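# Split magnet block stack into two equal stacks

## Task

Divide the tall stack of magnet blocks on the bench into two tidy stacks that are the same height, without toppling or scattering the nearby row of blocks (it must stay upright and roughly grouped). The result only counts if it holds on its own with nothing held by the robot; at the end, open the grippers and move the arms away.

## Robot and tools

Robot: two six-joint arms with parallel grippers, named left_arm and right_arm. left_arm sits on the +y side of the table. The names do not tell you which side of a picture an arm appears on.

Scene frame: origin on the table top midway between the arms, +x out over the table, +z up. Base roots: left_arm at (-0.021, +0.329, 0) m, quat_wxyz (+0.995, 0, 0, +0.100); right_arm at (+0.049, -0.307, 0) m, quat_wxyz (+0.997, 0, 0, -0.073). The fingers point along the gripper's +z axis and close along its y axis. end_effector_position is the point between the finger pads, roughly 1 cm short of the fingertips.

execute_actions takes "actions", a list holding one item or nothing, plus an optional "pictures" boolean.
- Empty list: no command; returns the current state with camera pictures.
- Motion item: {"rows": [...], "steps": n}, n from 7 to 15 (default 15), each step 1/30 s. Each row has 14 numbers even if only one arm should move: left_arm waist, shoulder, elbow, wrist pitch, wrist yaw, wrist roll, opening, then the same seven for right_arm. Joint numbers are absolute target angles in radians, in the same form as the Joint positions line; they are not offsets. Row k is used on step k; if rows run out, the last one repeats. Up to 15 rows.
- Wait item: {"steps": n} with n up to 300 and no rows; it returns once n steps have passed since the previous result.
Pictures only come with an empty list or with "pictures": true.

Joint ranges per arm (rad): waist -2.618 to 3.054, shoulder 0.000 to 3.142, elbow 0.000 to 3.142, wrist pitch -1.571 to 1.571, wrist yaw -1.571 to 1.571, wrist roll -2.094 to 2.094. True ends may differ by up to 0.036. A target more than 0.036 beyond an end, and further out than the current angle, gets the whole call rejected and nothing is sent. A target past the true end is clipped to it, and the result then prints "joint sent to its limit" (possibly about an earlier action still running). Missing that line does not prove there is room left.

Opening: a number from -1 (closed) to +1 (fully open, pad gap 0.094 m). Between the extremes the fingers go to where grip_measured would read that value. To hold something, command about 0.03 below its grip_measured for a firm grip, less for a gentler one. Each pad pushes at most about 50 to 62 N; very thin parts get less, and first contact can spike.

Motion limits: each joint's sent target stays within a lead of its measured angle (waist 0.202, shoulder 0.258, elbow 0.238, wrist pitch 0.573, wrist yaw and roll 0.522 rad), and targets that would move the hand over 70 mm from where it is get scaled back. Far goals therefore need several actions. The arms keep heading to the last row while you think or wait, until everything nearly stops or a step is HELD.

Timing: a result is produced 7 steps before its action ends; those steps run afterwards, before the next action starts.

Result lines: a state line "left_arm: … | right_arm: …" with each gripper's position (m) and quat_wxyz in the scene frame; printed positions can be off, more at long reach. Joint positions and Joint velocities list each arm's joints in order (rad, rad/s) then the pad gap (m, m/s). grip_measured is the opening on the command scale, possibly off by about 1 mm per gripper. Joint torques follow the joint order without the gripper; they include offsets, friction and noise, so read them cautiously. "joint command not followed" means a clearance check altered or blocked some targets; HELD marks steps where your row was partly or wholly not sent. MOTOR HOT appears from 75 °C; at 90 °C that arm halts 10 s, and at 100 °C it goes limp and falls; these are reported as OVER-TEMPERATURE FAULT. Avoid holding loads longer than needed.

zoom_image: {"camera": name, "region": [x0, y0, x1, y1]} in pixels of that camera's last full image, origin top-left, at most 504 by 504. Cameras: cam_head_left, cam_head_right, cam_left_wrist, cam_right_wrist, all 504x504. Calibration data (K, distortion, T_world_to_cam) is given per camera and may be slightly off; wrist camera poses follow the joint readings.

read_manual: returns only licence texts; it moves nothing.

finished_scene: {"scene": current scene number}.

Cautions: keep every block on the table; do not let the arms collide or press on each other; avoid dropping, slamming or shoving blocks hard, and do not disturb the neighbouring row. Brief external tugs on held parts or pushes on loose blocks can happen. Magnetic blocks may cling, so lift deliberately and check results with pictures.

Each tool is called after "Call:" as a command line: name --argument value for each argument, lists and objects as JSON in quotes; but a table of rows of numbers goes row by row, as --pt "numbers of a row", without its own name.

## Session

Call:
execute_actions --actions '[]'

Scene clock: 0.00 s of 4600.00 s.
left_arm: end_effector_position=(+0.2079, +0.3457, +0.1646) grip_measured=+1.000 end_effector_quat_wxyz=(+0.123, -0.278, +0.872, -0.384) | right_arm: end_effector_position=(+0.4964, -0.2453, +0.2763) grip_measured=+1.000 end_effector_quat_wxyz=(+0.485, -0.161, +0.859, +0.019)
Joint positions: left_arm=[ 0.478  1.304  0.991 -1.324  0.828  0.091  0.094] | right_arm=[ 0.236  1.462  1.328 -0.427 -0.113 -0.217  0.094]
Joint velocities: left_arm=[ 0.007 -0.012 -0.022  0.022  0.051  0.037  0.   ] | right_arm=[-0.017 -0.002 -0.007  0.037 -0.066 -0.11   0.   ]
Joint torques (N m, as the arm reports them, + toward a larger angle): no reading

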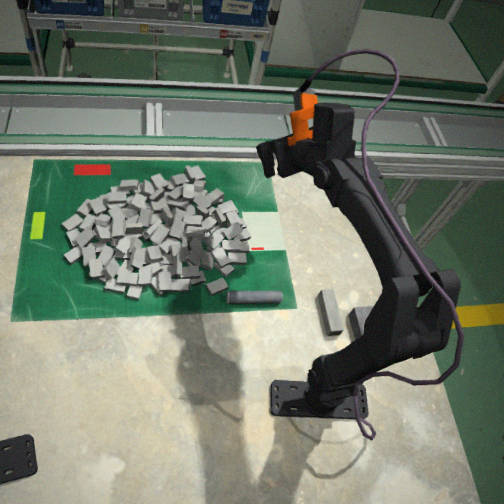

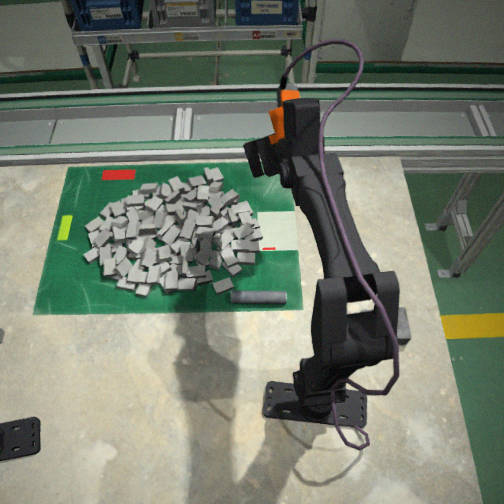

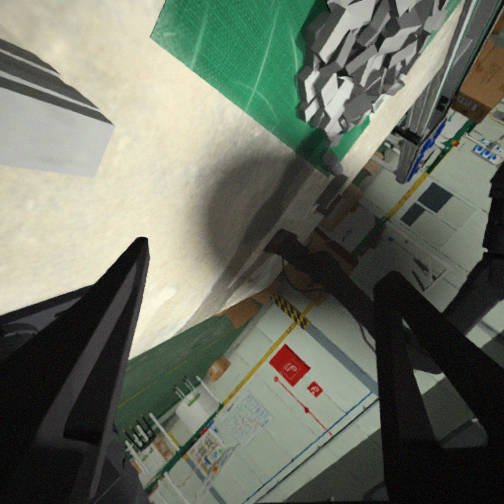

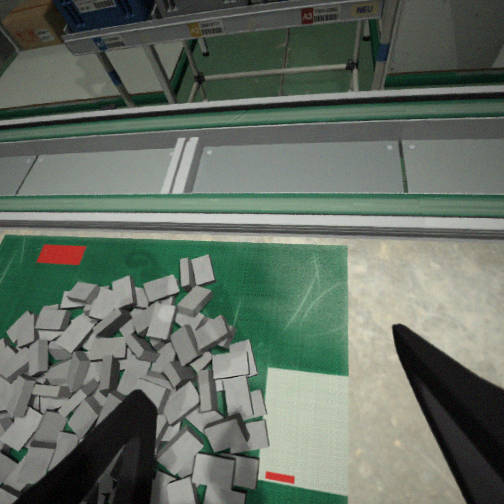

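Call:
zoom_image --camera "cam_head_left" --region '[290, 270, 410, 360]'

Call:
zoom_image --camera "cam_left_wrist" --region '[0, 20, 200, 220]'

Call:
zoom_image --camera "cam_left_wrist" --region '[260, 130, 400, 270]'

Region (290, 270, 410, 360) of cam_head_left's 504x504 image, scaled by 4.200, with more detail than that image has; it fills the top 378 rows of this view, and the rest is white.

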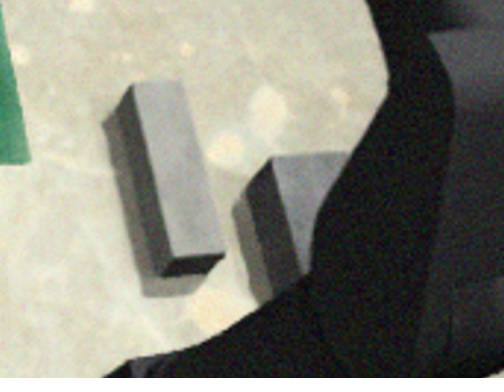

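Region (0, 20, 200, 220) of cam_left_wrist's 504x504 image, scaled by 2.520, with more detail than that image has.

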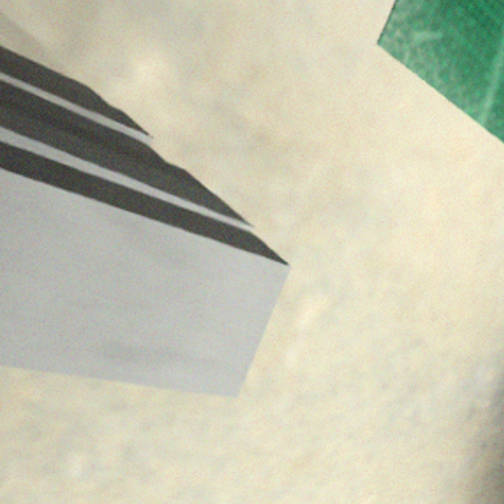

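Region (260, 130, 400, 270) of cam_left_wrist's 504x504 image, scaled by 3.600, with more detail than that image has.

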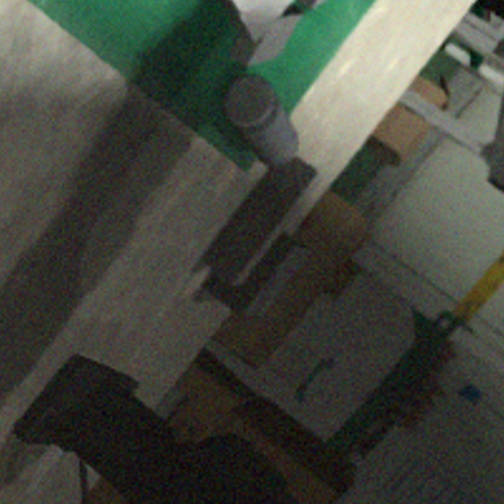

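Call:
zoom_image --camera "cam_head_right" --region '[0, 290, 80, 370]'

Call:
zoom_image --camera "cam_head_right" --region '[350, 270, 450, 370]'

Region (0, 290, 80, 370) of cam_head_right's 504x504 image, scaled by 6.300, with more detail than that image has.

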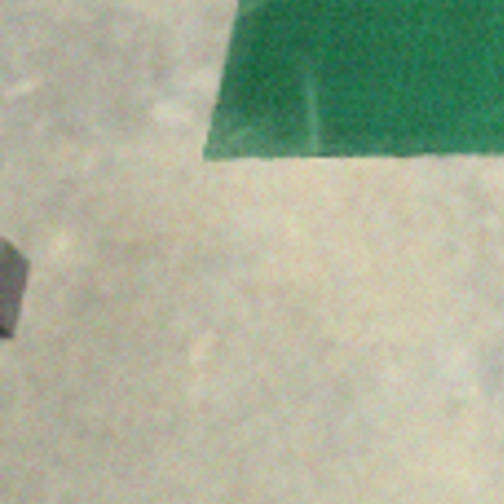

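Region (350, 270, 450, 370) of cam_head_right's 504x504 image, scaled by 5.040, with more detail than that image has.

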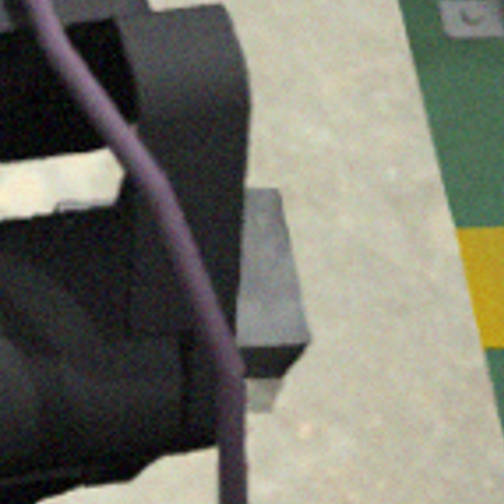

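Call:
execute_actions --actions '[{"rows": [[0.475,1.29,0.99,-1.315,0.826,0.09,1,0.225,1.452,1.327,-0.44,-0.112,-0.214,1],[0.470,1.27,0.988,-1.30,0.822,0.088,1,0.21,1.44,1.326,-0.465,-0.109,-0.208,1],[0.462,1.245,0.985,-1.285,0.816,0.085,1,0.19,1.425,1.325,-0.495,-0.105,-0.20,1],[0.453,1.215,0.982,-1.265,0.808,0.082,1,0.165,1.408,1.323,-0.53,-0.10,-0.192,1],[0.443,1.185,0.978,-1.245,0.80,0.079,1,0.14,1.39,1.322,-0.565,-0.096,-0.184,1],[0.433,1.155,0.975,-1.225,0.79,0.076,1,0.115,1.372,1.32,-0.60,-0.092,-0.176,1],[0.423,1.125,0.971,-1.205,0.78,0.073,1,0.09,1.354,1.319,-0.635,-0.088,-0.168,1],[0.413,1.095,0.968,-1.185,0.77,0.07,1,0.065,1.336,1.317,-0.67,-0.084,-0.16,1],[0.403,1.065,0.964,-1.165,0.755,0.067,1,0.04,1.318,1.316,-0.705,-0.08,-0.152,1],[0.393,1.035,0.96,-1.145,0.74,0.064,1,0.015,1.30,1.314,-0.74,-0.076,-0.144,1],[0.38,1.005,0.956,-1.125,0.72,0.06,1,-0.01,1.282,1.313,-0.775,-0.072,-0.136,1],[0.365,0.975,0.952,-1.105,0.69,0.056,1,-0.035,1.264,1.311,-0.81,-0.068,-0.128,1],[0.35,0.945,0.948,-1.085,0.66,0.052,1,-0.06,1.246,1.31,-0.845,-0.064,-0.12,1],[0.335,0.915,0.944,-1.065,0.62,0.048,1,-0.085,1.228,1.308,-0.88,-0.06,-0.112,1],[0.32,0.885,0.94,-1.045,0.58,0.044,1,-0.11,1.21,1.307,-0.915,-0.056,-0.104,1]], "steps": 15}]'

Call:
execute_actions --actions '[{"rows": [[0.30,0.86,0.936,-1.03,0.53,0.04,1,-0.135,1.192,1.305,-0.95,-0.052,-0.096,1],[0.28,0.835,0.932,-1.015,0.48,0.036,1,-0.16,1.174,1.304,-0.985,-0.048,-0.088,1],[0.26,0.81,0.928,-1.0,0.43,0.032,1,-0.185,1.156,1.302,-1.02,-0.044,-0.08,1],[0.24,0.785,0.924,-0.985,0.38,0.028,1,-0.21,1.138,1.301,-1.055,-0.04,-0.072,1],[0.22,0.76,0.92,-0.97,0.33,0.024,1,-0.235,1.12,1.299,-1.09,-0.036,-0.064,1],[0.20,0.74,0.916,-0.955,0.28,0.02,1,-0.26,1.102,1.298,-1.125,-0.032,-0.056,1],[0.185,0.72,0.912,-0.94,0.23,0.016,1,-0.285,1.084,1.296,-1.16,-0.028,-0.048,1],[0.17,0.70,0.908,-0.93,0.18,0.012,1,-0.31,1.066,1.295,-1.195,-0.024,-0.04,1],[0.155,0.685,0.905,-0.92,0.14,0.009,1,-0.335,1.048,1.293,-1.23,-0.02,-0.032,1],[0.14,0.67,0.902,-0.91,0.10,0.006,1,-0.36,1.03,1.292,-1.265,-0.016,-0.024,1],[0.13,0.66,0.90,-0.905,0.07,0.004,1,-0.385,1.012,1.29,-1.30,-0.012,-0.016,1],[0.12,0.65,0.898,-0.90,0.04,0.002,1,-0.405,0.997,1.289,-1.335,-0.008,-0.01,1],[0.115,0.642,0.897,-0.895,0.02,0.001,1,-0.42,0.985,1.288,-1.365,-0.004,-0.005,1],[0.11,0.638,0.896,-0.89,0.01,0,1,-0.432,0.976,1.287,-1.39,-0.002,-0.002,1],[0.11,0.636,0.896,-0.89,0,0,1,-0.44,0.97,1.287,-1.407,0,0,1]], "steps": 15}]'

Call:
execute_actions --actions '[{"steps": 15}]' --pictures true

Scene clock: 5.63 s of 4600.00 s.
left_arm: end_effector_position=(+0.2074, +0.3421, +0.1791) grip_measured=+1.000 end_effector_quat_wxyz=(+0.183, -0.235, +0.892, -0.341) | right_arm: end_effector_position=(+0.4756, -0.2986, +0.2749) grip_measured=+1.000 end_effector_quat_wxyz=(+0.457, -0.099, +0.884, -0.003)
Joint positions: left_arm=[ 0.439  1.173  0.979 -1.264  0.788  0.077  0.094] | right_arm=[ 0.119  1.407  1.328 -0.546 -0.108 -0.194  0.094]
Joint velocities: left_arm=[-0.305 -0.979 -0.066  0.418 -0.198 -0.066  0.   ] | right_arm=[-0.852 -0.535  0.002 -0.784  0.081  0.227  0.   ]
Joint torques (N m, as the arm reports them, + toward a larger angle): left_arm=[-0.63 -3.53  6.22  0.86  0.59  0.03] | right_arm=[-0.21 -8.51  6.74  1.28  0.08  0.09]
Steps of this call (steps 1 to 90: nothing new was sent; then 2.37 s passed at rest; steps 91 to 98: the first 8 steps of this action). Readings (joint positions):
91: left_arm=[0.478 1.304 0.991 -1.324 0.826 0.090] | right_arm=[0.236 1.462 1.328 -0.427 -0.113 -0.217]
92: left_arm=[0.478 1.303 0.991 -1.323 0.824 0.090] | right_arm=[0.234 1.462 1.328 -0.429 -0.113 -0.217]
94: left_arm=[0.474 1.285 0.990 -1.313 0.814 0.086] | right_arm=[0.217 1.456 1.328 -0.451 -0.113 -0.214]
98: the state above

Scene clock: 6.13 s of 4600.00 s.
left_arm: end_effector_position=(+0.2015, +0.3543, +0.2237) grip_measured=+1.000 end_effector_quat_wxyz=(+0.379, -0.106, +0.915, -0.093) | right_arm: end_effector_position=(+0.3271, -0.4177, +0.2778) grip_measured=+1.000 end_effector_quat_wxyz=(+0.353, +0.144, +0.922, -0.065)
Joint positions: left_arm=[ 0.203  0.75   0.925 -1.017  0.371  0.029  0.094] | right_arm=[-0.265  1.119  1.314 -1.033 -0.049 -0.081  0.094]
Joint velocities: left_arm=[-0.452 -0.593 -0.12   0.374 -1.282 -0.037  0.   ] | right_arm=[-0.701 -0.491 -0.071 -0.989  0.154  0.183  0.   ]
Joint torques (N m, as the arm reports them, + toward a larger angle): left_arm=[-0.41 -0.52  6.51  2.09  0.23 -0.03] | right_arm=[-0.18 -4.38  5.69  1.07  0.07  0.07]
Steps of this call (steps 1 to 7: the last 7 steps of your previous action; steps 8 to 15: the first 8 steps of this action). Readings (joint positions):
8: left_arm=[0.336 0.922 0.954 -1.127 0.653 0.054] | right_arm=[-0.091 1.240 1.328 -0.791 -0.076 -0.136]
9: left_arm=[0.318 0.895 0.950 -1.110 0.619 0.051] | right_arm=[-0.115 1.222 1.328 -0.825 -0.072 -0.129]
11: left_arm=[0.279 0.843 0.941 -1.077 0.543 0.044] | right_arm=[-0.165 1.188 1.326 -0.893 -0.065 -0.113]
15: the state above

Scene clock: 6.63 s of 4600.00 s.
left_arm: end_effector_position=(+0.1956, +0.3971, +0.2439) grip_measured=+1.000 end_effector_quat_wxyz=(+0.431, -0.136, +0.890, +0.060) | right_arm: end_effector_position=(+0.2250, -0.4182, +0.2565) grip_measured=+1.000 end_effector_quat_wxyz=(+0.245, +0.268, +0.929, -0.068)
Joint positions: left_arm=[ 0.12   0.653  0.905 -0.922  0.023  0.005  0.094] | right_arm=[-0.432  0.981  1.305 -1.381 -0.013 -0.012  0.094]
Joint velocities: left_arm=[-0.002 -0.007 -0.017 -0.007 -0.125 -0.022  0.   ] | right_arm=[-0.002  0.002 -0.007 -0.198 -0.007  0.037  0.   ]
Joint torques (N m, as the arm reports them, + toward a larger angle): left_arm=[-0.81 -0.1   6.49  2.37 -0.05 -0.06] | right_arm=[-0.55 -1.88  4.48  0.75  0.15  0.1 ]
Kept back: nothing.
Steps of this call (steps 1 to 7: the last 7 steps of your previous action; steps 8 to 15: the robot went on to your last target). Readings (joint positions):
1: left_arm=[0.187 0.731 0.921 -1.004 0.326 0.026] | right_arm=[-0.290 1.101 1.311 -1.069 -0.045 -0.073]
2: left_arm=[0.172 0.713 0.918 -0.991 0.283 0.022] | right_arm=[-0.315 1.084 1.309 -1.104 -0.041 -0.065]
4: left_arm=[0.146 0.684 0.913 -0.970 0.203 0.017] | right_arm=[-0.364 1.049 1.306 -1.175 -0.033 -0.050]
8: left_arm=[0.121 0.655 0.908 -0.939 0.091 0.009] | right_arm=[-0.426 0.992 1.305 -1.303 -0.017 -0.025]
15: the state above
camera_calibration (this result's frames):
cam_left_wrist: T_world_to_cam=[[0.42138, -0.886631, 0.190588, 0.231746], [-0.9066, -0.417097, 0.0640772, 0.339817], [0.0226807, -0.199788, -0.979577, 0.417995], [0, 0, 0, 1]] pos_world=[0.200944, 0.43072, 0.343516]
cam_right_wrist: T_world_to_cam=[[-0.754302, -0.625423, -0.199687, -0.037109], [-0.642508, 0.765741, 0.028711, 0.50401], [0.134952, 0.149957, -0.979439, 0.384652], [0, 0, 0, 1]] pos_world=[0.24393, -0.466831, 0.354862]

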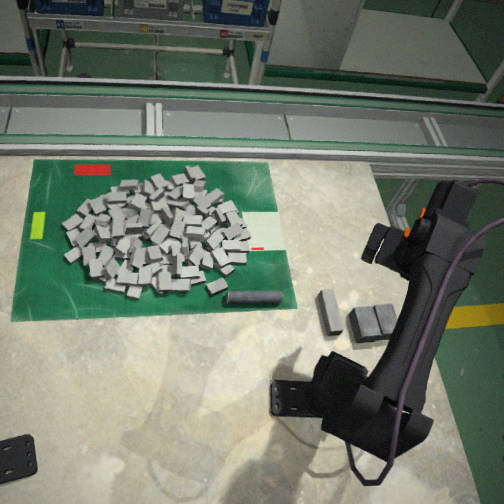

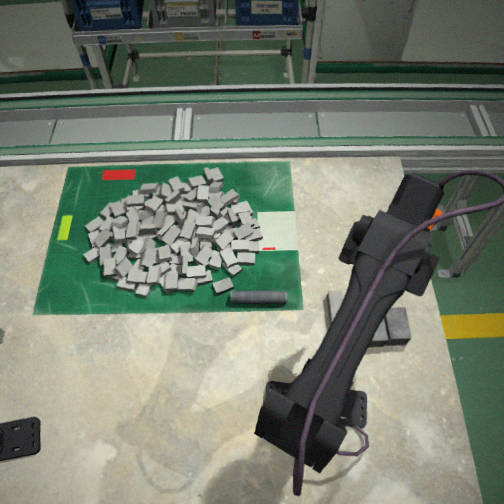

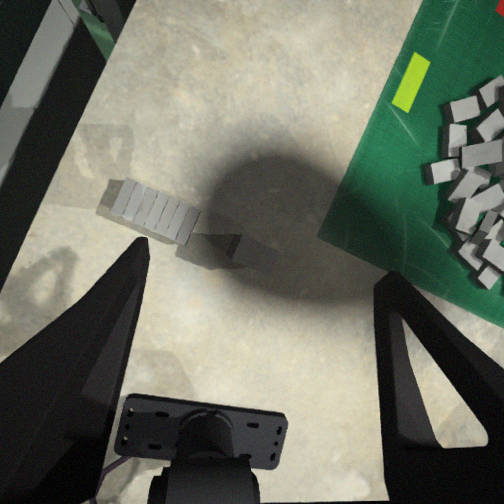

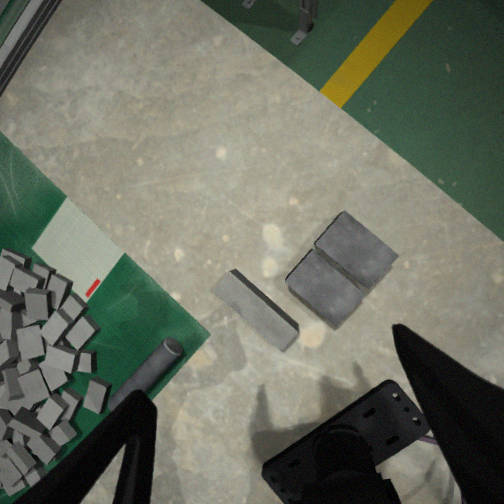

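Call:
zoom_image --camera "cam_left_wrist" --region '[90, 160, 300, 300]'

Region (90, 160, 300, 300) of cam_left_wrist's 504x504 image, scaled by 2.400, with more detail than that image has.

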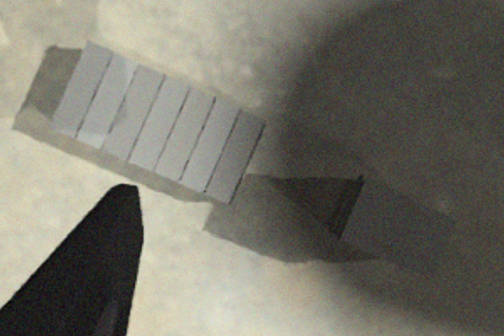

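Call:
zoom_image --camera "cam_left_wrist" --region '[210, 215, 300, 290]'

Call:
zoom_image --camera "cam_left_wrist" --region '[95, 165, 215, 255]'

Region (210, 215, 300, 290) of cam_left_wrist's 504x504 image, scaled by 5.600, with more detail than that image has.

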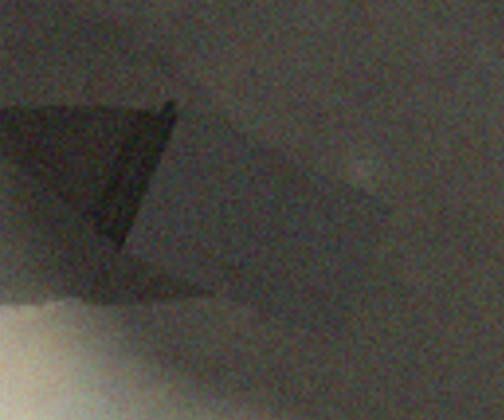

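Region (95, 165, 215, 255) of cam_left_wrist's 504x504 image, scaled by 4.200, with more detail than that image has; it fills the top 378 rows of this view, and the rest is white.

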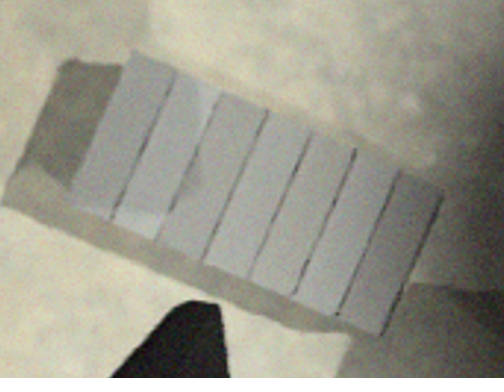

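Call:
execute_actions --actions '[{"rows": [[0.10,0.645,0.897,-0.895,0,0.02,1,-0.44,0.97,1.287,-1.407,0,0,1],[0.085,0.66,0.899,-0.90,0,0.06,1,-0.44,0.97,1.287,-1.407,0,0,1],[0.065,0.68,0.901,-0.907,0,0.11,1,-0.44,0.97,1.287,-1.407,0,0,1],[0.04,0.705,0.904,-0.915,0,0.17,1,-0.44,0.97,1.287,-1.407,0,0,1],[0.015,0.735,0.907,-0.924,0,0.23,1,-0.44,0.97,1.287,-1.407,0,0,1],[-0.01,0.765,0.91,-0.933,0,0.29,1,-0.44,0.97,1.287,-1.407,0,0,1],[-0.035,0.795,0.913,-0.942,0,0.35,1,-0.44,0.97,1.287,-1.407,0,0,1],[-0.06,0.825,0.916,-0.951,0,0.41,1,-0.44,0.97,1.287,-1.407,0,0,1],[-0.085,0.855,0.919,-0.96,0,0.47,1,-0.44,0.97,1.287,-1.407,0,0,1],[-0.11,0.885,0.922,-0.969,0,0.53,1,-0.44,0.97,1.287,-1.407,0,0,1],[-0.135,0.915,0.925,-0.978,0,0.59,1,-0.44,0.97,1.287,-1.407,0,0,1],[-0.16,0.945,0.928,-0.987,0,0.65,1,-0.44,0.97,1.287,-1.407,0,0,1],[-0.185,0.975,0.931,-0.996,0,0.71,1,-0.44,0.97,1.287,-1.407,0,0,1],[-0.21,1.005,0.934,-1.005,0,0.77,1,-0.44,0.97,1.287,-1.407,0,0,1],[-0.235,1.035,0.937,-1.014,0,0.83,1,-0.44,0.97,1.287,-1.407,0,0,1]], "steps": 15}]'

Call:
execute_actions --actions '[{"rows": [[-0.26,1.065,0.94,-1.023,0,0.89,1,-0.44,0.97,1.287,-1.407,0,0,1],[-0.28,1.095,0.943,-1.032,0,0.95,1,-0.44,0.97,1.287,-1.407,0,0,1],[-0.30,1.125,0.946,-1.041,0,1.01,1,-0.44,0.97,1.287,-1.407,0,0,1],[-0.32,1.155,0.95,-1.05,0,1.07,1,-0.44,0.97,1.287,-1.407,0,0,1],[-0.335,1.185,0.953,-1.059,0,1.13,1,-0.44,0.97,1.287,-1.407,0,0,1],[-0.35,1.215,0.957,-1.068,0,1.19,1,-0.44,0.97,1.287,-1.407,0,0,1],[-0.36,1.245,0.96,-1.077,0,1.24,1,-0.44,0.97,1.287,-1.407,0,0,1],[-0.368,1.275,0.964,-1.086,0,1.28,1,-0.44,0.97,1.287,-1.407,0,0,1],[-0.374,1.305,0.967,-1.095,0,1.32,1,-0.44,0.97,1.287,-1.407,0,0,1],[-0.378,1.335,0.97,-1.103,0,1.35,1,-0.44,0.97,1.287,-1.407,0,0,1],[-0.38,1.36,0.973,-1.11,0,1.37,1,-0.44,0.97,1.287,-1.407,0,0,1],[-0.38,1.385,0.976,-1.116,0,1.385,1,-0.44,0.97,1.287,-1.407,0,0,1],[-0.38,1.405,0.978,-1.12,0,1.395,1,-0.44,0.97,1.287,-1.407,0,0,1],[-0.38,1.418,0.98,-1.123,0,1.40,1,-0.44,0.97,1.287,-1.407,0,0,1],[-0.38,1.425,0.98,-1.125,0,1.40,1,-0.44,0.97,1.287,-1.407,0,0,1]], "steps": 15}]'

Call:
execute_actions --actions '[{"steps": 20}]' --pictures true

Scene clock: 13.13 s of 4600.00 s.
left_arm: end_effector_position=(+0.2135, +0.3743, +0.2208) grip_measured=+1.000 end_effector_quat_wxyz=(+0.378, +0.010, +0.922, +0.076) | right_arm: end_effector_position=(+0.2223, -0.4165, +0.2548) grip_measured=+1.000 end_effector_quat_wxyz=(+0.238, +0.270, +0.931, -0.066)
Joint positions: left_arm=[-0.011  0.759  0.905 -0.924  0.     0.21   0.094] | right_arm=[-0.432  0.981  1.305 -1.396 -0.013 -0.009  0.094]
Joint velocities: left_arm=[-0.706  0.969  0.002 -0.037  0.022  1.341  0.   ] | right_arm=[-0.002 -0.002 -0.002 -0.022  0.037  0.037  0.   ]
Joint torques (N m, as the arm reports them, + toward a larger angle): left_arm=[-0.43  0.98  8.51  1.77  0.    0.03] | right_arm=[-0.61 -1.88  4.5   0.71  0.16  0.12]
Steps of this call (steps 1 to 30: the robot went on to your last target; steps 31 to 90: nothing new was sent; then 3.23 s passed at rest; steps 91 to 98: the first 8 steps of this action). Readings (joint positions):
91: left_arm=[0.118 0.653 0.905 -0.918 0.007 0.005] | right_arm=[-0.432 0.981 1.305 -1.396 -0.013 -0.009]
92: left_arm=[0.112 0.653 0.905 -0.918 0.005 0.013] | right_arm=[-0.432 0.981 1.305 -1.396 -0.013 -0.009]
94: left_arm=[0.083 0.663 0.905 -0.918 0.003 0.053] | right_arm=[-0.432 0.981 1.305 -1.396 -0.013 -0.009]
98: the state above

Scene clock: 13.63 s of 4600.00 s.
left_arm: end_effector_position=(+0.2163, +0.2956, +0.1108) grip_measured=+1.000 end_effector_quat_wxyz=(+0.104, +0.560, +0.820, +0.053) | right_arm: end_effector_position=(+0.2223, -0.4166, +0.2548) grip_measured=+1.000 end_effector_quat_wxyz=(+0.238, +0.270, +0.930, -0.066)
Joint positions: left_arm=[-0.344  1.225  0.927 -1.039 -0.003  1.053  0.094] | right_arm=[-0.432  0.981  1.305 -1.396 -0.012 -0.009  0.094]
Joint velocities: left_arm=[-0.335  0.828  0.139 -0.33  -0.007  1.458  0.   ] | right_arm=[ 0.002 -0.002 -0.017 -0.066  0.007 -0.007  0.   ]
Joint torques (N m, as the arm reports them, + toward a larger angle): left_arm=[-0.34 -2.72  9.85  0.85  0.05  0.02] | right_arm=[-0.61 -1.88  4.48  0.73  0.14  0.1 ]
Steps of this call (steps 1 to 7: the last 7 steps of your previous action; steps 8 to 15: the first 8 steps of this action). Readings (joint positions):
8: left_arm=[-0.212 1.015 0.905 -0.978 -0.003 0.645] | right_arm=[-0.432 0.981 1.305 -1.396 -0.012 -0.009]
9: left_arm=[-0.236 1.045 0.905 -0.986 -0.003 0.704] | right_arm=[-0.432 0.981 1.305 -1.396 -0.012 -0.009]
11: left_arm=[-0.280 1.105 0.911 -1.005 -0.003 0.822] | right_arm=[-0.432 0.981 1.305 -1.396 -0.012 -0.009]
15: the state above

Scene clock: 14.30 s of 4600.00 s.
left_arm: end_effector_position=(+0.1977, +0.2924, +0.0704) grip_measured=+1.000 end_effector_quat_wxyz=(-0.011, +0.703, +0.711, -0.005) | right_arm: end_effector_position=(+0.2223, -0.4166, +0.2548) grip_measured=+1.000 end_effector_quat_wxyz=(+0.238, +0.270, +0.930, -0.066)
Joint positions: left_arm=[-0.372  1.43   0.945 -1.108 -0.004  1.389  0.094] | right_arm=[-0.432  0.981  1.305 -1.396 -0.012 -0.009  0.094]
Joint velocities: left_arm=[-0.012 -0.007 -0.002 -0.007 -0.037  0.007  0.   ] | right_arm=[-0.012 -0.017 -0.007 -0.022 -0.007 -0.081  0.   ]
Joint torques (N m, as the arm reports them, + toward a larger angle): left_arm=[-0.75 -4.35  9.71  0.21  0.04  0.09] | right_arm=[-0.55 -1.86  4.48  0.72  0.14  0.11]
Kept back: nothing.
Steps of this call (steps 1 to 7: the last 7 steps of your previous action; steps 8 to 20: the robot went on to your last target). Readings (joint positions):
1: left_arm=[-0.354 1.254 0.931 -1.047 -0.003 1.105] | right_arm=[-0.432 0.981 1.305 -1.396 -0.012 -0.009]
2: left_arm=[-0.362 1.284 0.935 -1.055 -0.003 1.152] | right_arm=[-0.432 0.981 1.305 -1.396 -0.012 -0.009]
4: left_arm=[-0.370 1.341 0.941 -1.070 -0.003 1.232] | right_arm=[-0.432 0.981 1.305 -1.396 -0.012 -0.009]
8: left_arm=[-0.372 1.421 0.945 -1.090 -0.004 1.327] | right_arm=[-0.432 0.981 1.305 -1.396 -0.012 -0.009]
20: the state above
camera_calibration (this result's frames):
cam_left_wrist: T_world_to_cam=[[-0.970628, -0.239753, 0.0199718, 0.269148], [-0.120634, 0.556838, 0.821814, -0.184441], [-0.208154, 0.795267, -0.569405, -0.0471417], [0, 0, 0, 1]] pos_world=[0.22918, 0.204723, 0.119358]
cam_right_wrist: T_world_to_cam=[[-0.758558, -0.621219, -0.196662, -0.0365112], [-0.639655, 0.767459, 0.0429934, 0.497508], [0.124222, 0.158409, -0.979528, 0.388981], [0, 0, 0, 1]] pos_world=[0.242217, -0.466117, 0.352448]

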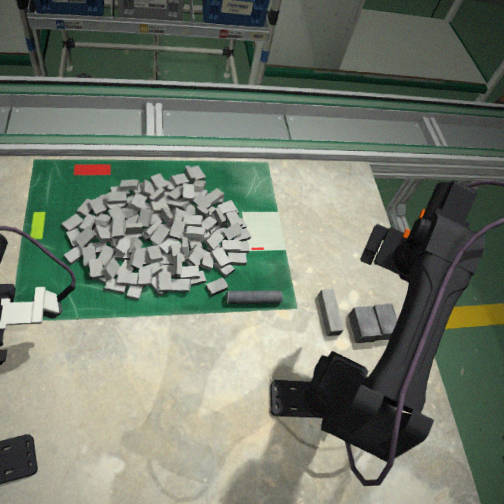

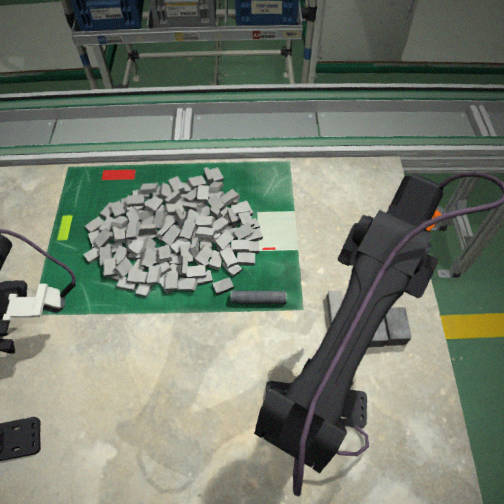

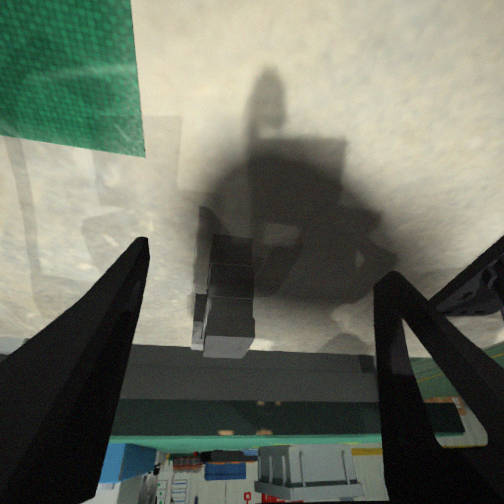

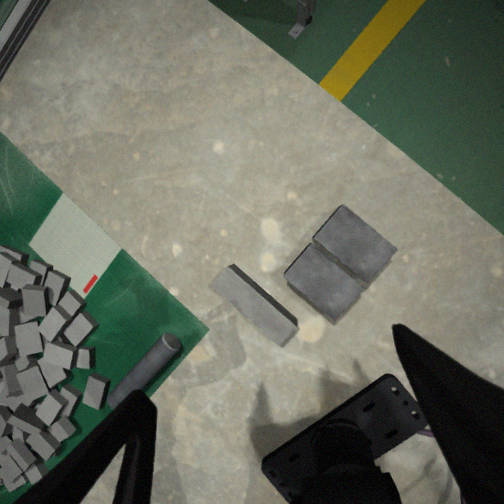

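Call:
zoom_image --camera "cam_left_wrist" --region '[170, 220, 290, 370]'

Region (170, 220, 290, 370) of cam_left_wrist's 504x504 image, scaled by 3.360, with more detail than that image has; it fills the left 403 columns of this view, and the rest is white.

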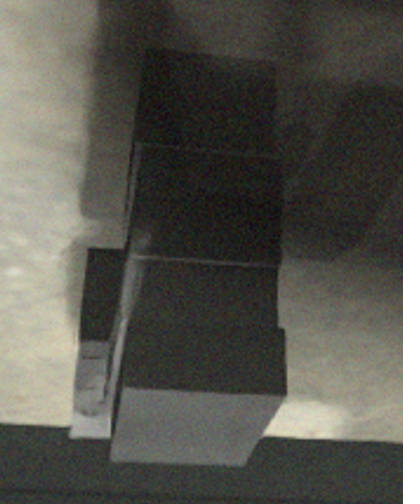

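Call:
execute_actions --actions '[{"rows": [[-0.365,1.426,0.965,-1.115,0,1.41,1,-0.44,0.97,1.287,-1.407,0,0,1],[-0.345,1.428,0.95,-1.105,0,1.43,1,-0.44,0.97,1.287,-1.407,0,0,1],[-0.32,1.43,0.94,-1.095,0,1.455,1,-0.44,0.97,1.287,-1.407,0,0,1],[-0.29,1.432,0.935,-1.085,0,1.485,1,-0.44,0.97,1.287,-1.407,0,0,1],[-0.258,1.434,0.931,-1.076,0,1.515,1,-0.44,0.97,1.287,-1.407,0,0,1],[-0.226,1.437,0.927,-1.067,0,1.545,1,-0.44,0.97,1.287,-1.407,0,0,1],[-0.194,1.44,0.923,-1.058,0,1.575,1,-0.44,0.97,1.287,-1.407,0,0,1],[-0.162,1.442,0.919,-1.049,0,1.605,1,-0.44,0.97,1.287,-1.407,0,0,1],[-0.13,1.444,0.915,-1.04,0,1.635,1,-0.44,0.97,1.287,-1.407,0,0,1],[-0.098,1.446,0.912,-1.032,0,1.665,1,-0.44,0.97,1.287,-1.407,0,0,1],[-0.066,1.448,0.909,-1.024,0,1.69,1,-0.44,0.97,1.287,-1.407,0,0,1],[-0.038,1.45,0.906,-1.017,0,1.715,1,-0.44,0.97,1.287,-1.407,0,0,1],[-0.014,1.452,0.904,-1.012,0,1.735,1,-0.44,0.97,1.287,-1.407,0,0,1],[0.003,1.453,0.902,-1.008,0,1.748,1,-0.44,0.97,1.287,-1.407,0,0,1],[0.013,1.454,0.901,-1.005,0,1.754,1,-0.44,0.97,1.287,-1.407,0,0,1]], "steps": 15}]'

Call:
execute_actions --actions '[{"steps": 22}]' --pictures true

Scene clock: 18.97 s of 4600.00 s.
left_arm: end_effector_position=(+0.2049, +0.3249, +0.0694) grip_measured=+1.000 end_effector_quat_wxyz=(-0.003, +0.691, +0.723, -0.000) | right_arm: end_effector_position=(+0.2223, -0.4166, +0.2548) grip_measured=+1.000 end_effector_quat_wxyz=(+0.238, +0.270, +0.930, -0.066)
Joint positions: left_arm=[-0.224  1.43   0.941 -1.086 -0.004  1.502  0.094] | right_arm=[-0.432  0.981  1.305 -1.396 -0.012 -0.009  0.094]
Joint velocities: left_arm=[ 0.965  0.007 -0.085  0.242 -0.051  0.681  0.   ] | right_arm=[ 0.002  0.012 -0.002 -0.022 -0.007  0.051  0.   ]
Joint torques (N m, as the arm reports them, + toward a larger angle): left_arm=[ 0.39 -3.29  5.05  0.43  0.08  0.07] | right_arm=[-0.63 -1.9   4.49  0.71  0.16  0.1 ]
Steps of this call (steps 1 to 30: the robot went on to your last target; steps 31 to 90: nothing new was sent; then 1.40 s passed at rest; steps 91 to 98: the first 8 steps of this action). Readings (joint positions):
91: left_arm=[-0.372 1.430 0.945 -1.109 -0.004 1.395] | right_arm=[-0.432 0.981 1.305 -1.396 -0.012 -0.009]
92: left_arm=[-0.369 1.430 0.945 -1.109 -0.004 1.400] | right_arm=[-0.432 0.981 1.305 -1.396 -0.012 -0.009]
94: left_arm=[-0.344 1.430 0.945 -1.108 -0.003 1.423] | right_arm=[-0.432 0.981 1.305 -1.396 -0.012 -0.009]
98: the state above

Scene clock: 19.70 s of 4600.00 s.
left_arm: end_effector_position=(+0.2062, +0.3800, +0.0582) grip_measured=+1.000 end_effector_quat_wxyz=(-0.001, +0.695, +0.719, +0.010) | right_arm: end_effector_position=(+0.2223, -0.4166, +0.2548) grip_measured=+1.000 end_effector_quat_wxyz=(+0.238, +0.270, +0.930, -0.066)
Joint positions: left_arm=[ 0.009  1.45   0.912 -1.016 -0.012  1.745  0.094] | right_arm=[-0.432  0.981  1.305 -1.396 -0.012 -0.009  0.094]
Joint velocities: left_arm=[ 0.007 -0.012 -0.002  0.007 -0.007 -0.007  0.   ] | right_arm=[-0.022  0.002 -0.012  0.007 -0.037 -0.037  0.   ]
Joint torques (N m, as the arm reports them, + toward a larger angle): left_arm=[ 0.4  -3.89  5.59  0.58  0.12  0.08] | right_arm=[-0.57 -1.88  4.51  0.71  0.14  0.11]
Kept back: nothing.
Steps of this call (steps 1 to 7: the last 7 steps of your previous action; steps 8 to 22: the robot went on to your last target). Readings (joint positions):
1: left_arm=[-0.190 1.431 0.938 -1.078 -0.005 1.527] | right_arm=[-0.432 0.981 1.305 -1.396 -0.012 -0.009]
2: left_arm=[-0.157 1.433 0.933 -1.070 -0.006 1.552] | right_arm=[-0.432 0.981 1.305 -1.396 -0.012 -0.009]
4: left_arm=[-0.093 1.439 0.925 -1.055 -0.007 1.603] | right_arm=[-0.432 0.981 1.305 -1.396 -0.012 -0.009]
8: left_arm=[-0.001 1.449 0.913 -1.032 -0.012 1.685] | right_arm=[-0.432 0.981 1.305 -1.396 -0.012 -0.009]
22: the state above
camera_calibration (this result's frames):
cam_left_wrist: T_world_to_cam=[[-0.964676, -0.262957, -0.0159066, 0.308304], [-0.16275, 0.547402, 0.820892, -0.209805], [-0.207152, 0.794484, -0.570862, -0.121799], [0, 0, 0, 1]] pos_world=[0.238037, 0.292685, 0.107601]
cam_right_wrist: T_world_to_cam=[[-0.758558, -0.621219, -0.196662, -0.0365112], [-0.639655, 0.767459, 0.0429934, 0.497508], [0.124222, 0.158409, -0.979528, 0.388981], [0, 0, 0, 1]] pos_world=[0.242217, -0.466117, 0.352448]

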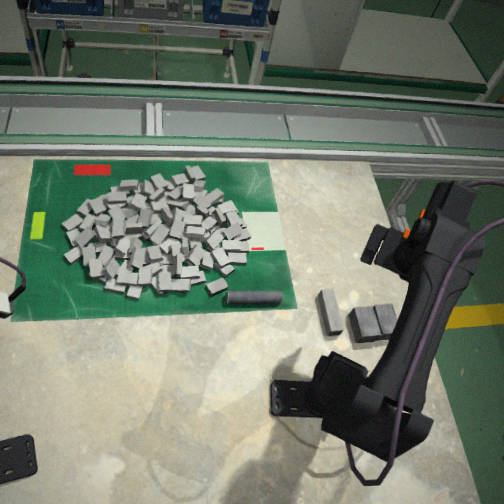

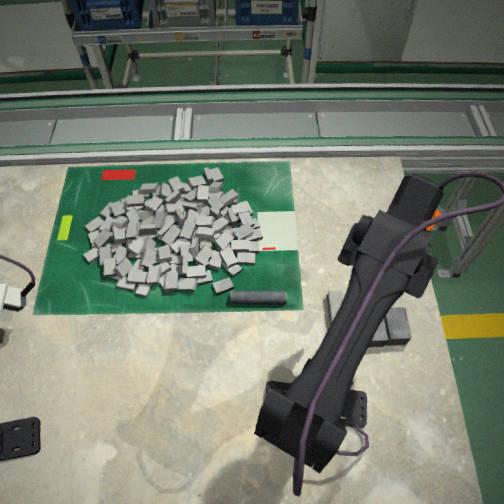

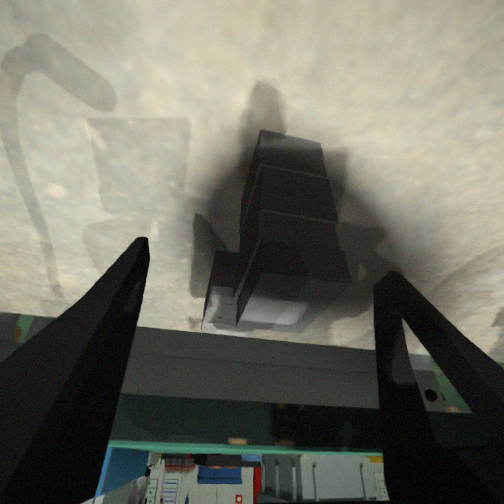

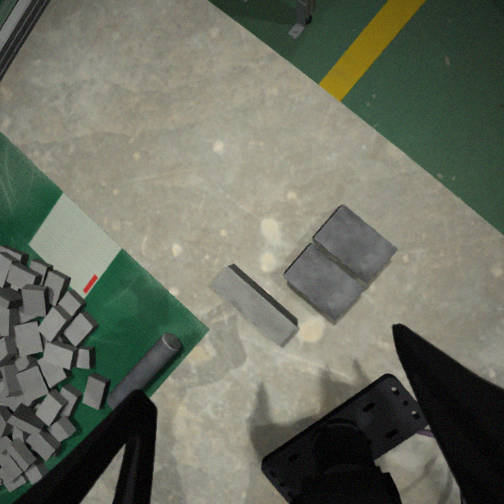

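Call:
zoom_image --camera "cam_left_wrist" --region '[190, 115, 410, 345]'

Region (190, 115, 410, 345) of cam_left_wrist's 504x504 image, scaled by 2.191, with more detail than that image has; it fills the left 482 columns of this view, and the rest is white.

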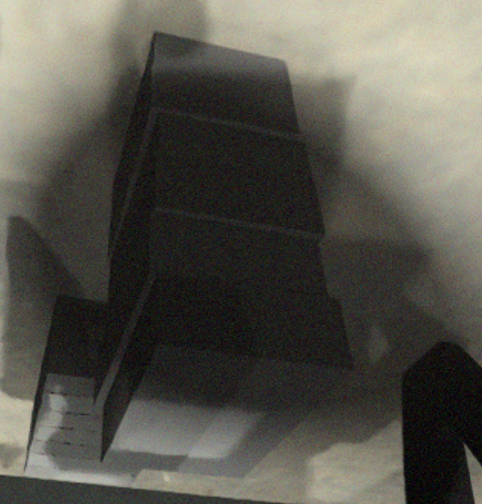

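Call:
zoom_image --camera "cam_left_wrist" --region '[60, 220, 180, 340]'

Call:
zoom_image --camera "cam_left_wrist" --region '[350, 255, 504, 409]'

Region (60, 220, 180, 340) of cam_left_wrist's 504x504 image, scaled by 4.200, with more detail than that image has.

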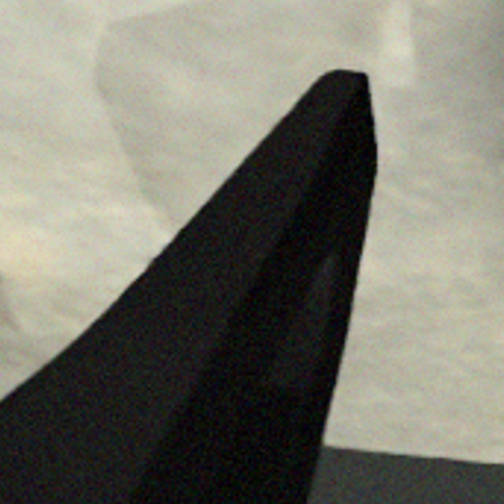

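Region (350, 255, 504, 409) of cam_left_wrist's 504x504 image, scaled by 3.273, with more detail than that image has.

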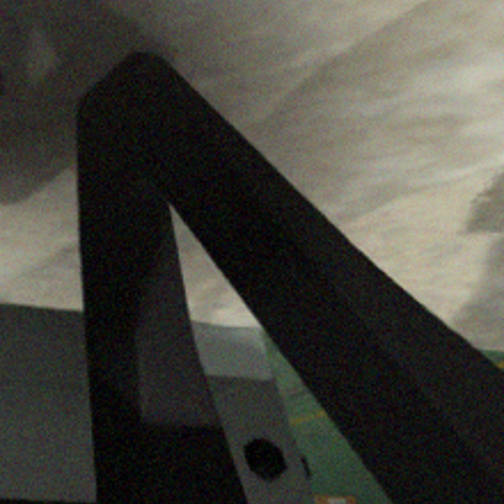

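Call:
execute_actions --actions '[{"rows": [[0.011,1.456,0.899,-1.002,0.002,1.75,0.9,-0.44,0.97,1.287,-1.407,0,0,1],[0.008,1.459,0.896,-0.998,0.004,1.745,0.78,-0.44,0.97,1.287,-1.407,0,0,1],[0.005,1.462,0.893,-0.994,0.006,1.74,0.66,-0.44,0.97,1.287,-1.407,0,0,1],[0.002,1.465,0.889,-0.99,0.008,1.735,0.54,-0.44,0.97,1.287,-1.407,0,0,1],[-0.001,1.468,0.885,-0.986,0.01,1.73,0.42,-0.44,0.97,1.287,-1.407,0,0,1],[-0.003,1.471,0.882,-0.982,0.012,1.725,0.30,-0.44,0.97,1.287,-1.407,0,0,1],[-0.005,1.473,0.879,-0.978,0.012,1.72,0.18,-0.44,0.97,1.287,-1.407,0,0,1],[-0.006,1.475,0.877,-0.975,0.012,1.717,0.06,-0.44,0.97,1.287,-1.407,0,0,1],[-0.007,1.476,0.876,-0.974,0.012,1.715,-0.06,-0.44,0.97,1.287,-1.407,0,0,1],[-0.007,1.476,0.876,-0.974,0.012,1.715,-0.2,-0.44,0.97,1.287,-1.407,0,0,1]], "steps": 10}]'

Call:
execute_actions --actions '[{"steps": 20}]' --pictures true

Scene clock: 24.90 s of 4600.00 s.
left_arm: end_effector_position=(+0.2069, +0.3802, +0.0582) grip_measured=+0.718 end_effector_quat_wxyz=(+0.000, +0.696, +0.718, +0.011) | right_arm: end_effector_position=(+0.2223, -0.4166, +0.2548) grip_measured=+1.000 end_effector_quat_wxyz=(+0.238, +0.270, +0.930, -0.066)
Joint positions: left_arm=[ 0.009  1.45   0.912 -1.013 -0.012  1.748  0.081] | right_arm=[-0.432  0.981  1.305 -1.396 -0.012 -0.009  0.094]
Joint velocities: left_arm=[ 0.017 -0.017  0.022  0.066  0.037 -0.022 -0.111] | right_arm=[-0.002  0.007 -0.002 -0.022 -0.037  0.066  0.   ]
Joint torques (N m, as the arm reports them, + toward a larger angle): left_arm=[-0.25 -3.33  4.84  0.62  0.21 -0.05] | right_arm=[-0.55 -1.9   4.48  0.72  0.14  0.11]
Steps of this call (steps 1 to 30: the robot went on to your last target; steps 31 to 90: nothing new was sent; then 2.10 s passed at rest; steps 91 to 93: the first 3 steps of this action). Readings (joint positions):
91: left_arm=[0.009 1.450 0.912 -1.016 -0.012 1.748] | right_arm=[-0.432 0.981 1.305 -1.396 -0.012 -0.009]
92: left_arm=[0.009 1.450 0.912 -1.015 -0.012 1.748] | right_arm=[-0.432 0.981 1.305 -1.396 -0.012 -0.009]
93: the state above

Scene clock: 25.57 s of 4600.00 s.
left_arm: end_effector_position=(+0.2043, +0.3768, +0.0472) grip_measured=-0.197 end_effector_quat_wxyz=(-0.003, +0.689, +0.725, +0.001) | right_arm: end_effector_position=(+0.2223, -0.4166, +0.2548) grip_measured=+1.000 end_effector_quat_wxyz=(+0.238, +0.270, +0.930, -0.066)
Joint positions: left_arm=[ 0.002  1.472  0.885 -0.986 -0.006  1.722  0.038] | right_arm=[-0.432  0.981  1.305 -1.396 -0.012 -0.009  0.094]
Joint velocities: left_arm=[-0.012 -0.012 -0.002 -0.022 -0.037 -0.081 -0.002] | right_arm=[-0.002 -0.012 -0.002  0.037  0.022 -0.051  0.   ]
Joint torques (N m, as the arm reports them, + toward a larger angle): left_arm=[-0.73 -4.09  5.57  0.54  0.2  -0.07] | right_arm=[-0.57 -1.81  4.54  0.71  0.14  0.12]
Kept back: nothing.
Steps of this call (steps 1 to 7: the last 7 steps of your previous action; steps 8 to 20: the robot went on to your last target). Readings (joint positions):
1: left_arm=[0.009 1.450 0.910 -1.010 -0.012 1.747] | right_arm=[-0.432 0.981 1.305 -1.396 -0.012 -0.009]
2: left_arm=[0.009 1.452 0.907 -1.007 -0.011 1.745] | right_arm=[-0.432 0.981 1.305 -1.396 -0.012 -0.009]
4: left_arm=[0.008 1.459 0.899 -0.999 -0.009 1.739] | right_arm=[-0.432 0.981 1.305 -1.396 -0.012 -0.009]
8: left_arm=[0.003 1.471 0.886 -0.992 -0.007 1.729] | right_arm=[-0.432 0.981 1.305 -1.396 -0.012 -0.009]
20: the state above
camera_calibration (this result's frames):
cam_left_wrist: T_world_to_cam=[[-0.96025, -0.279136, 0.00187215, 0.309912], [-0.159231, 0.553252, 0.817654, -0.202116], [-0.229273, 0.784854, -0.575707, -0.117555], [0, 0, 0, 1]] pos_world=[0.238457, 0.290593, 0.0970035]
cam_right_wrist: T_world_to_cam=[[-0.758558, -0.621219, -0.196662, -0.0365112], [-0.639655, 0.767459, 0.0429934, 0.497508], [0.124222, 0.158409, -0.979528, 0.388981], [0, 0, 0, 1]] pos_world=[0.242217, -0.466117, 0.352448]

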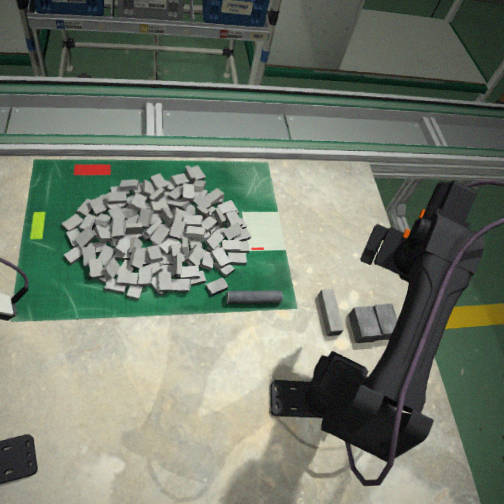

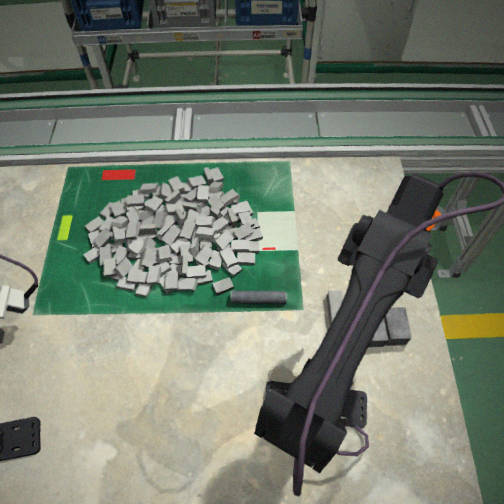

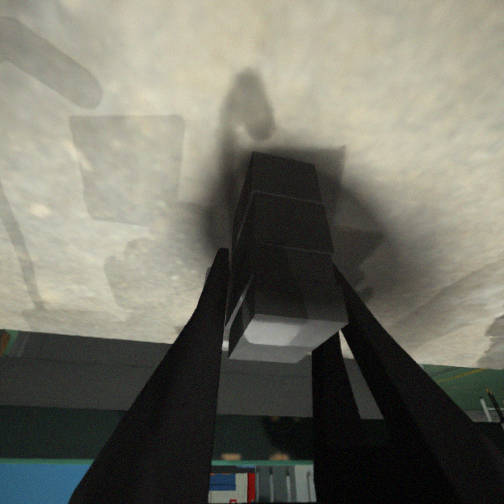

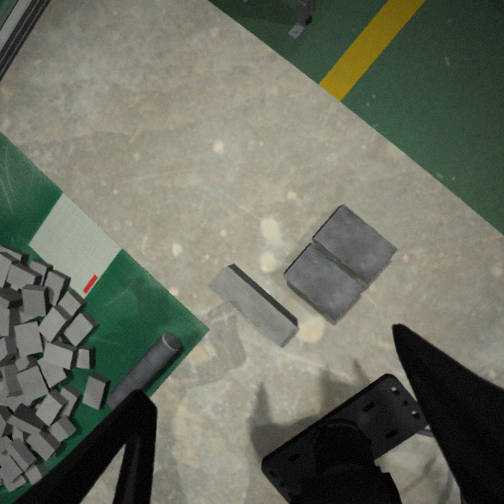

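Call:
zoom_image --camera "cam_left_wrist" --region '[190, 140, 390, 380]'

Region (190, 140, 390, 380) of cam_left_wrist's 504x504 image, scaled by 2.100, with more detail than that image has.

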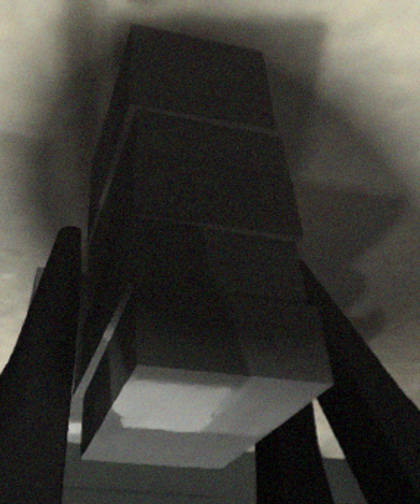

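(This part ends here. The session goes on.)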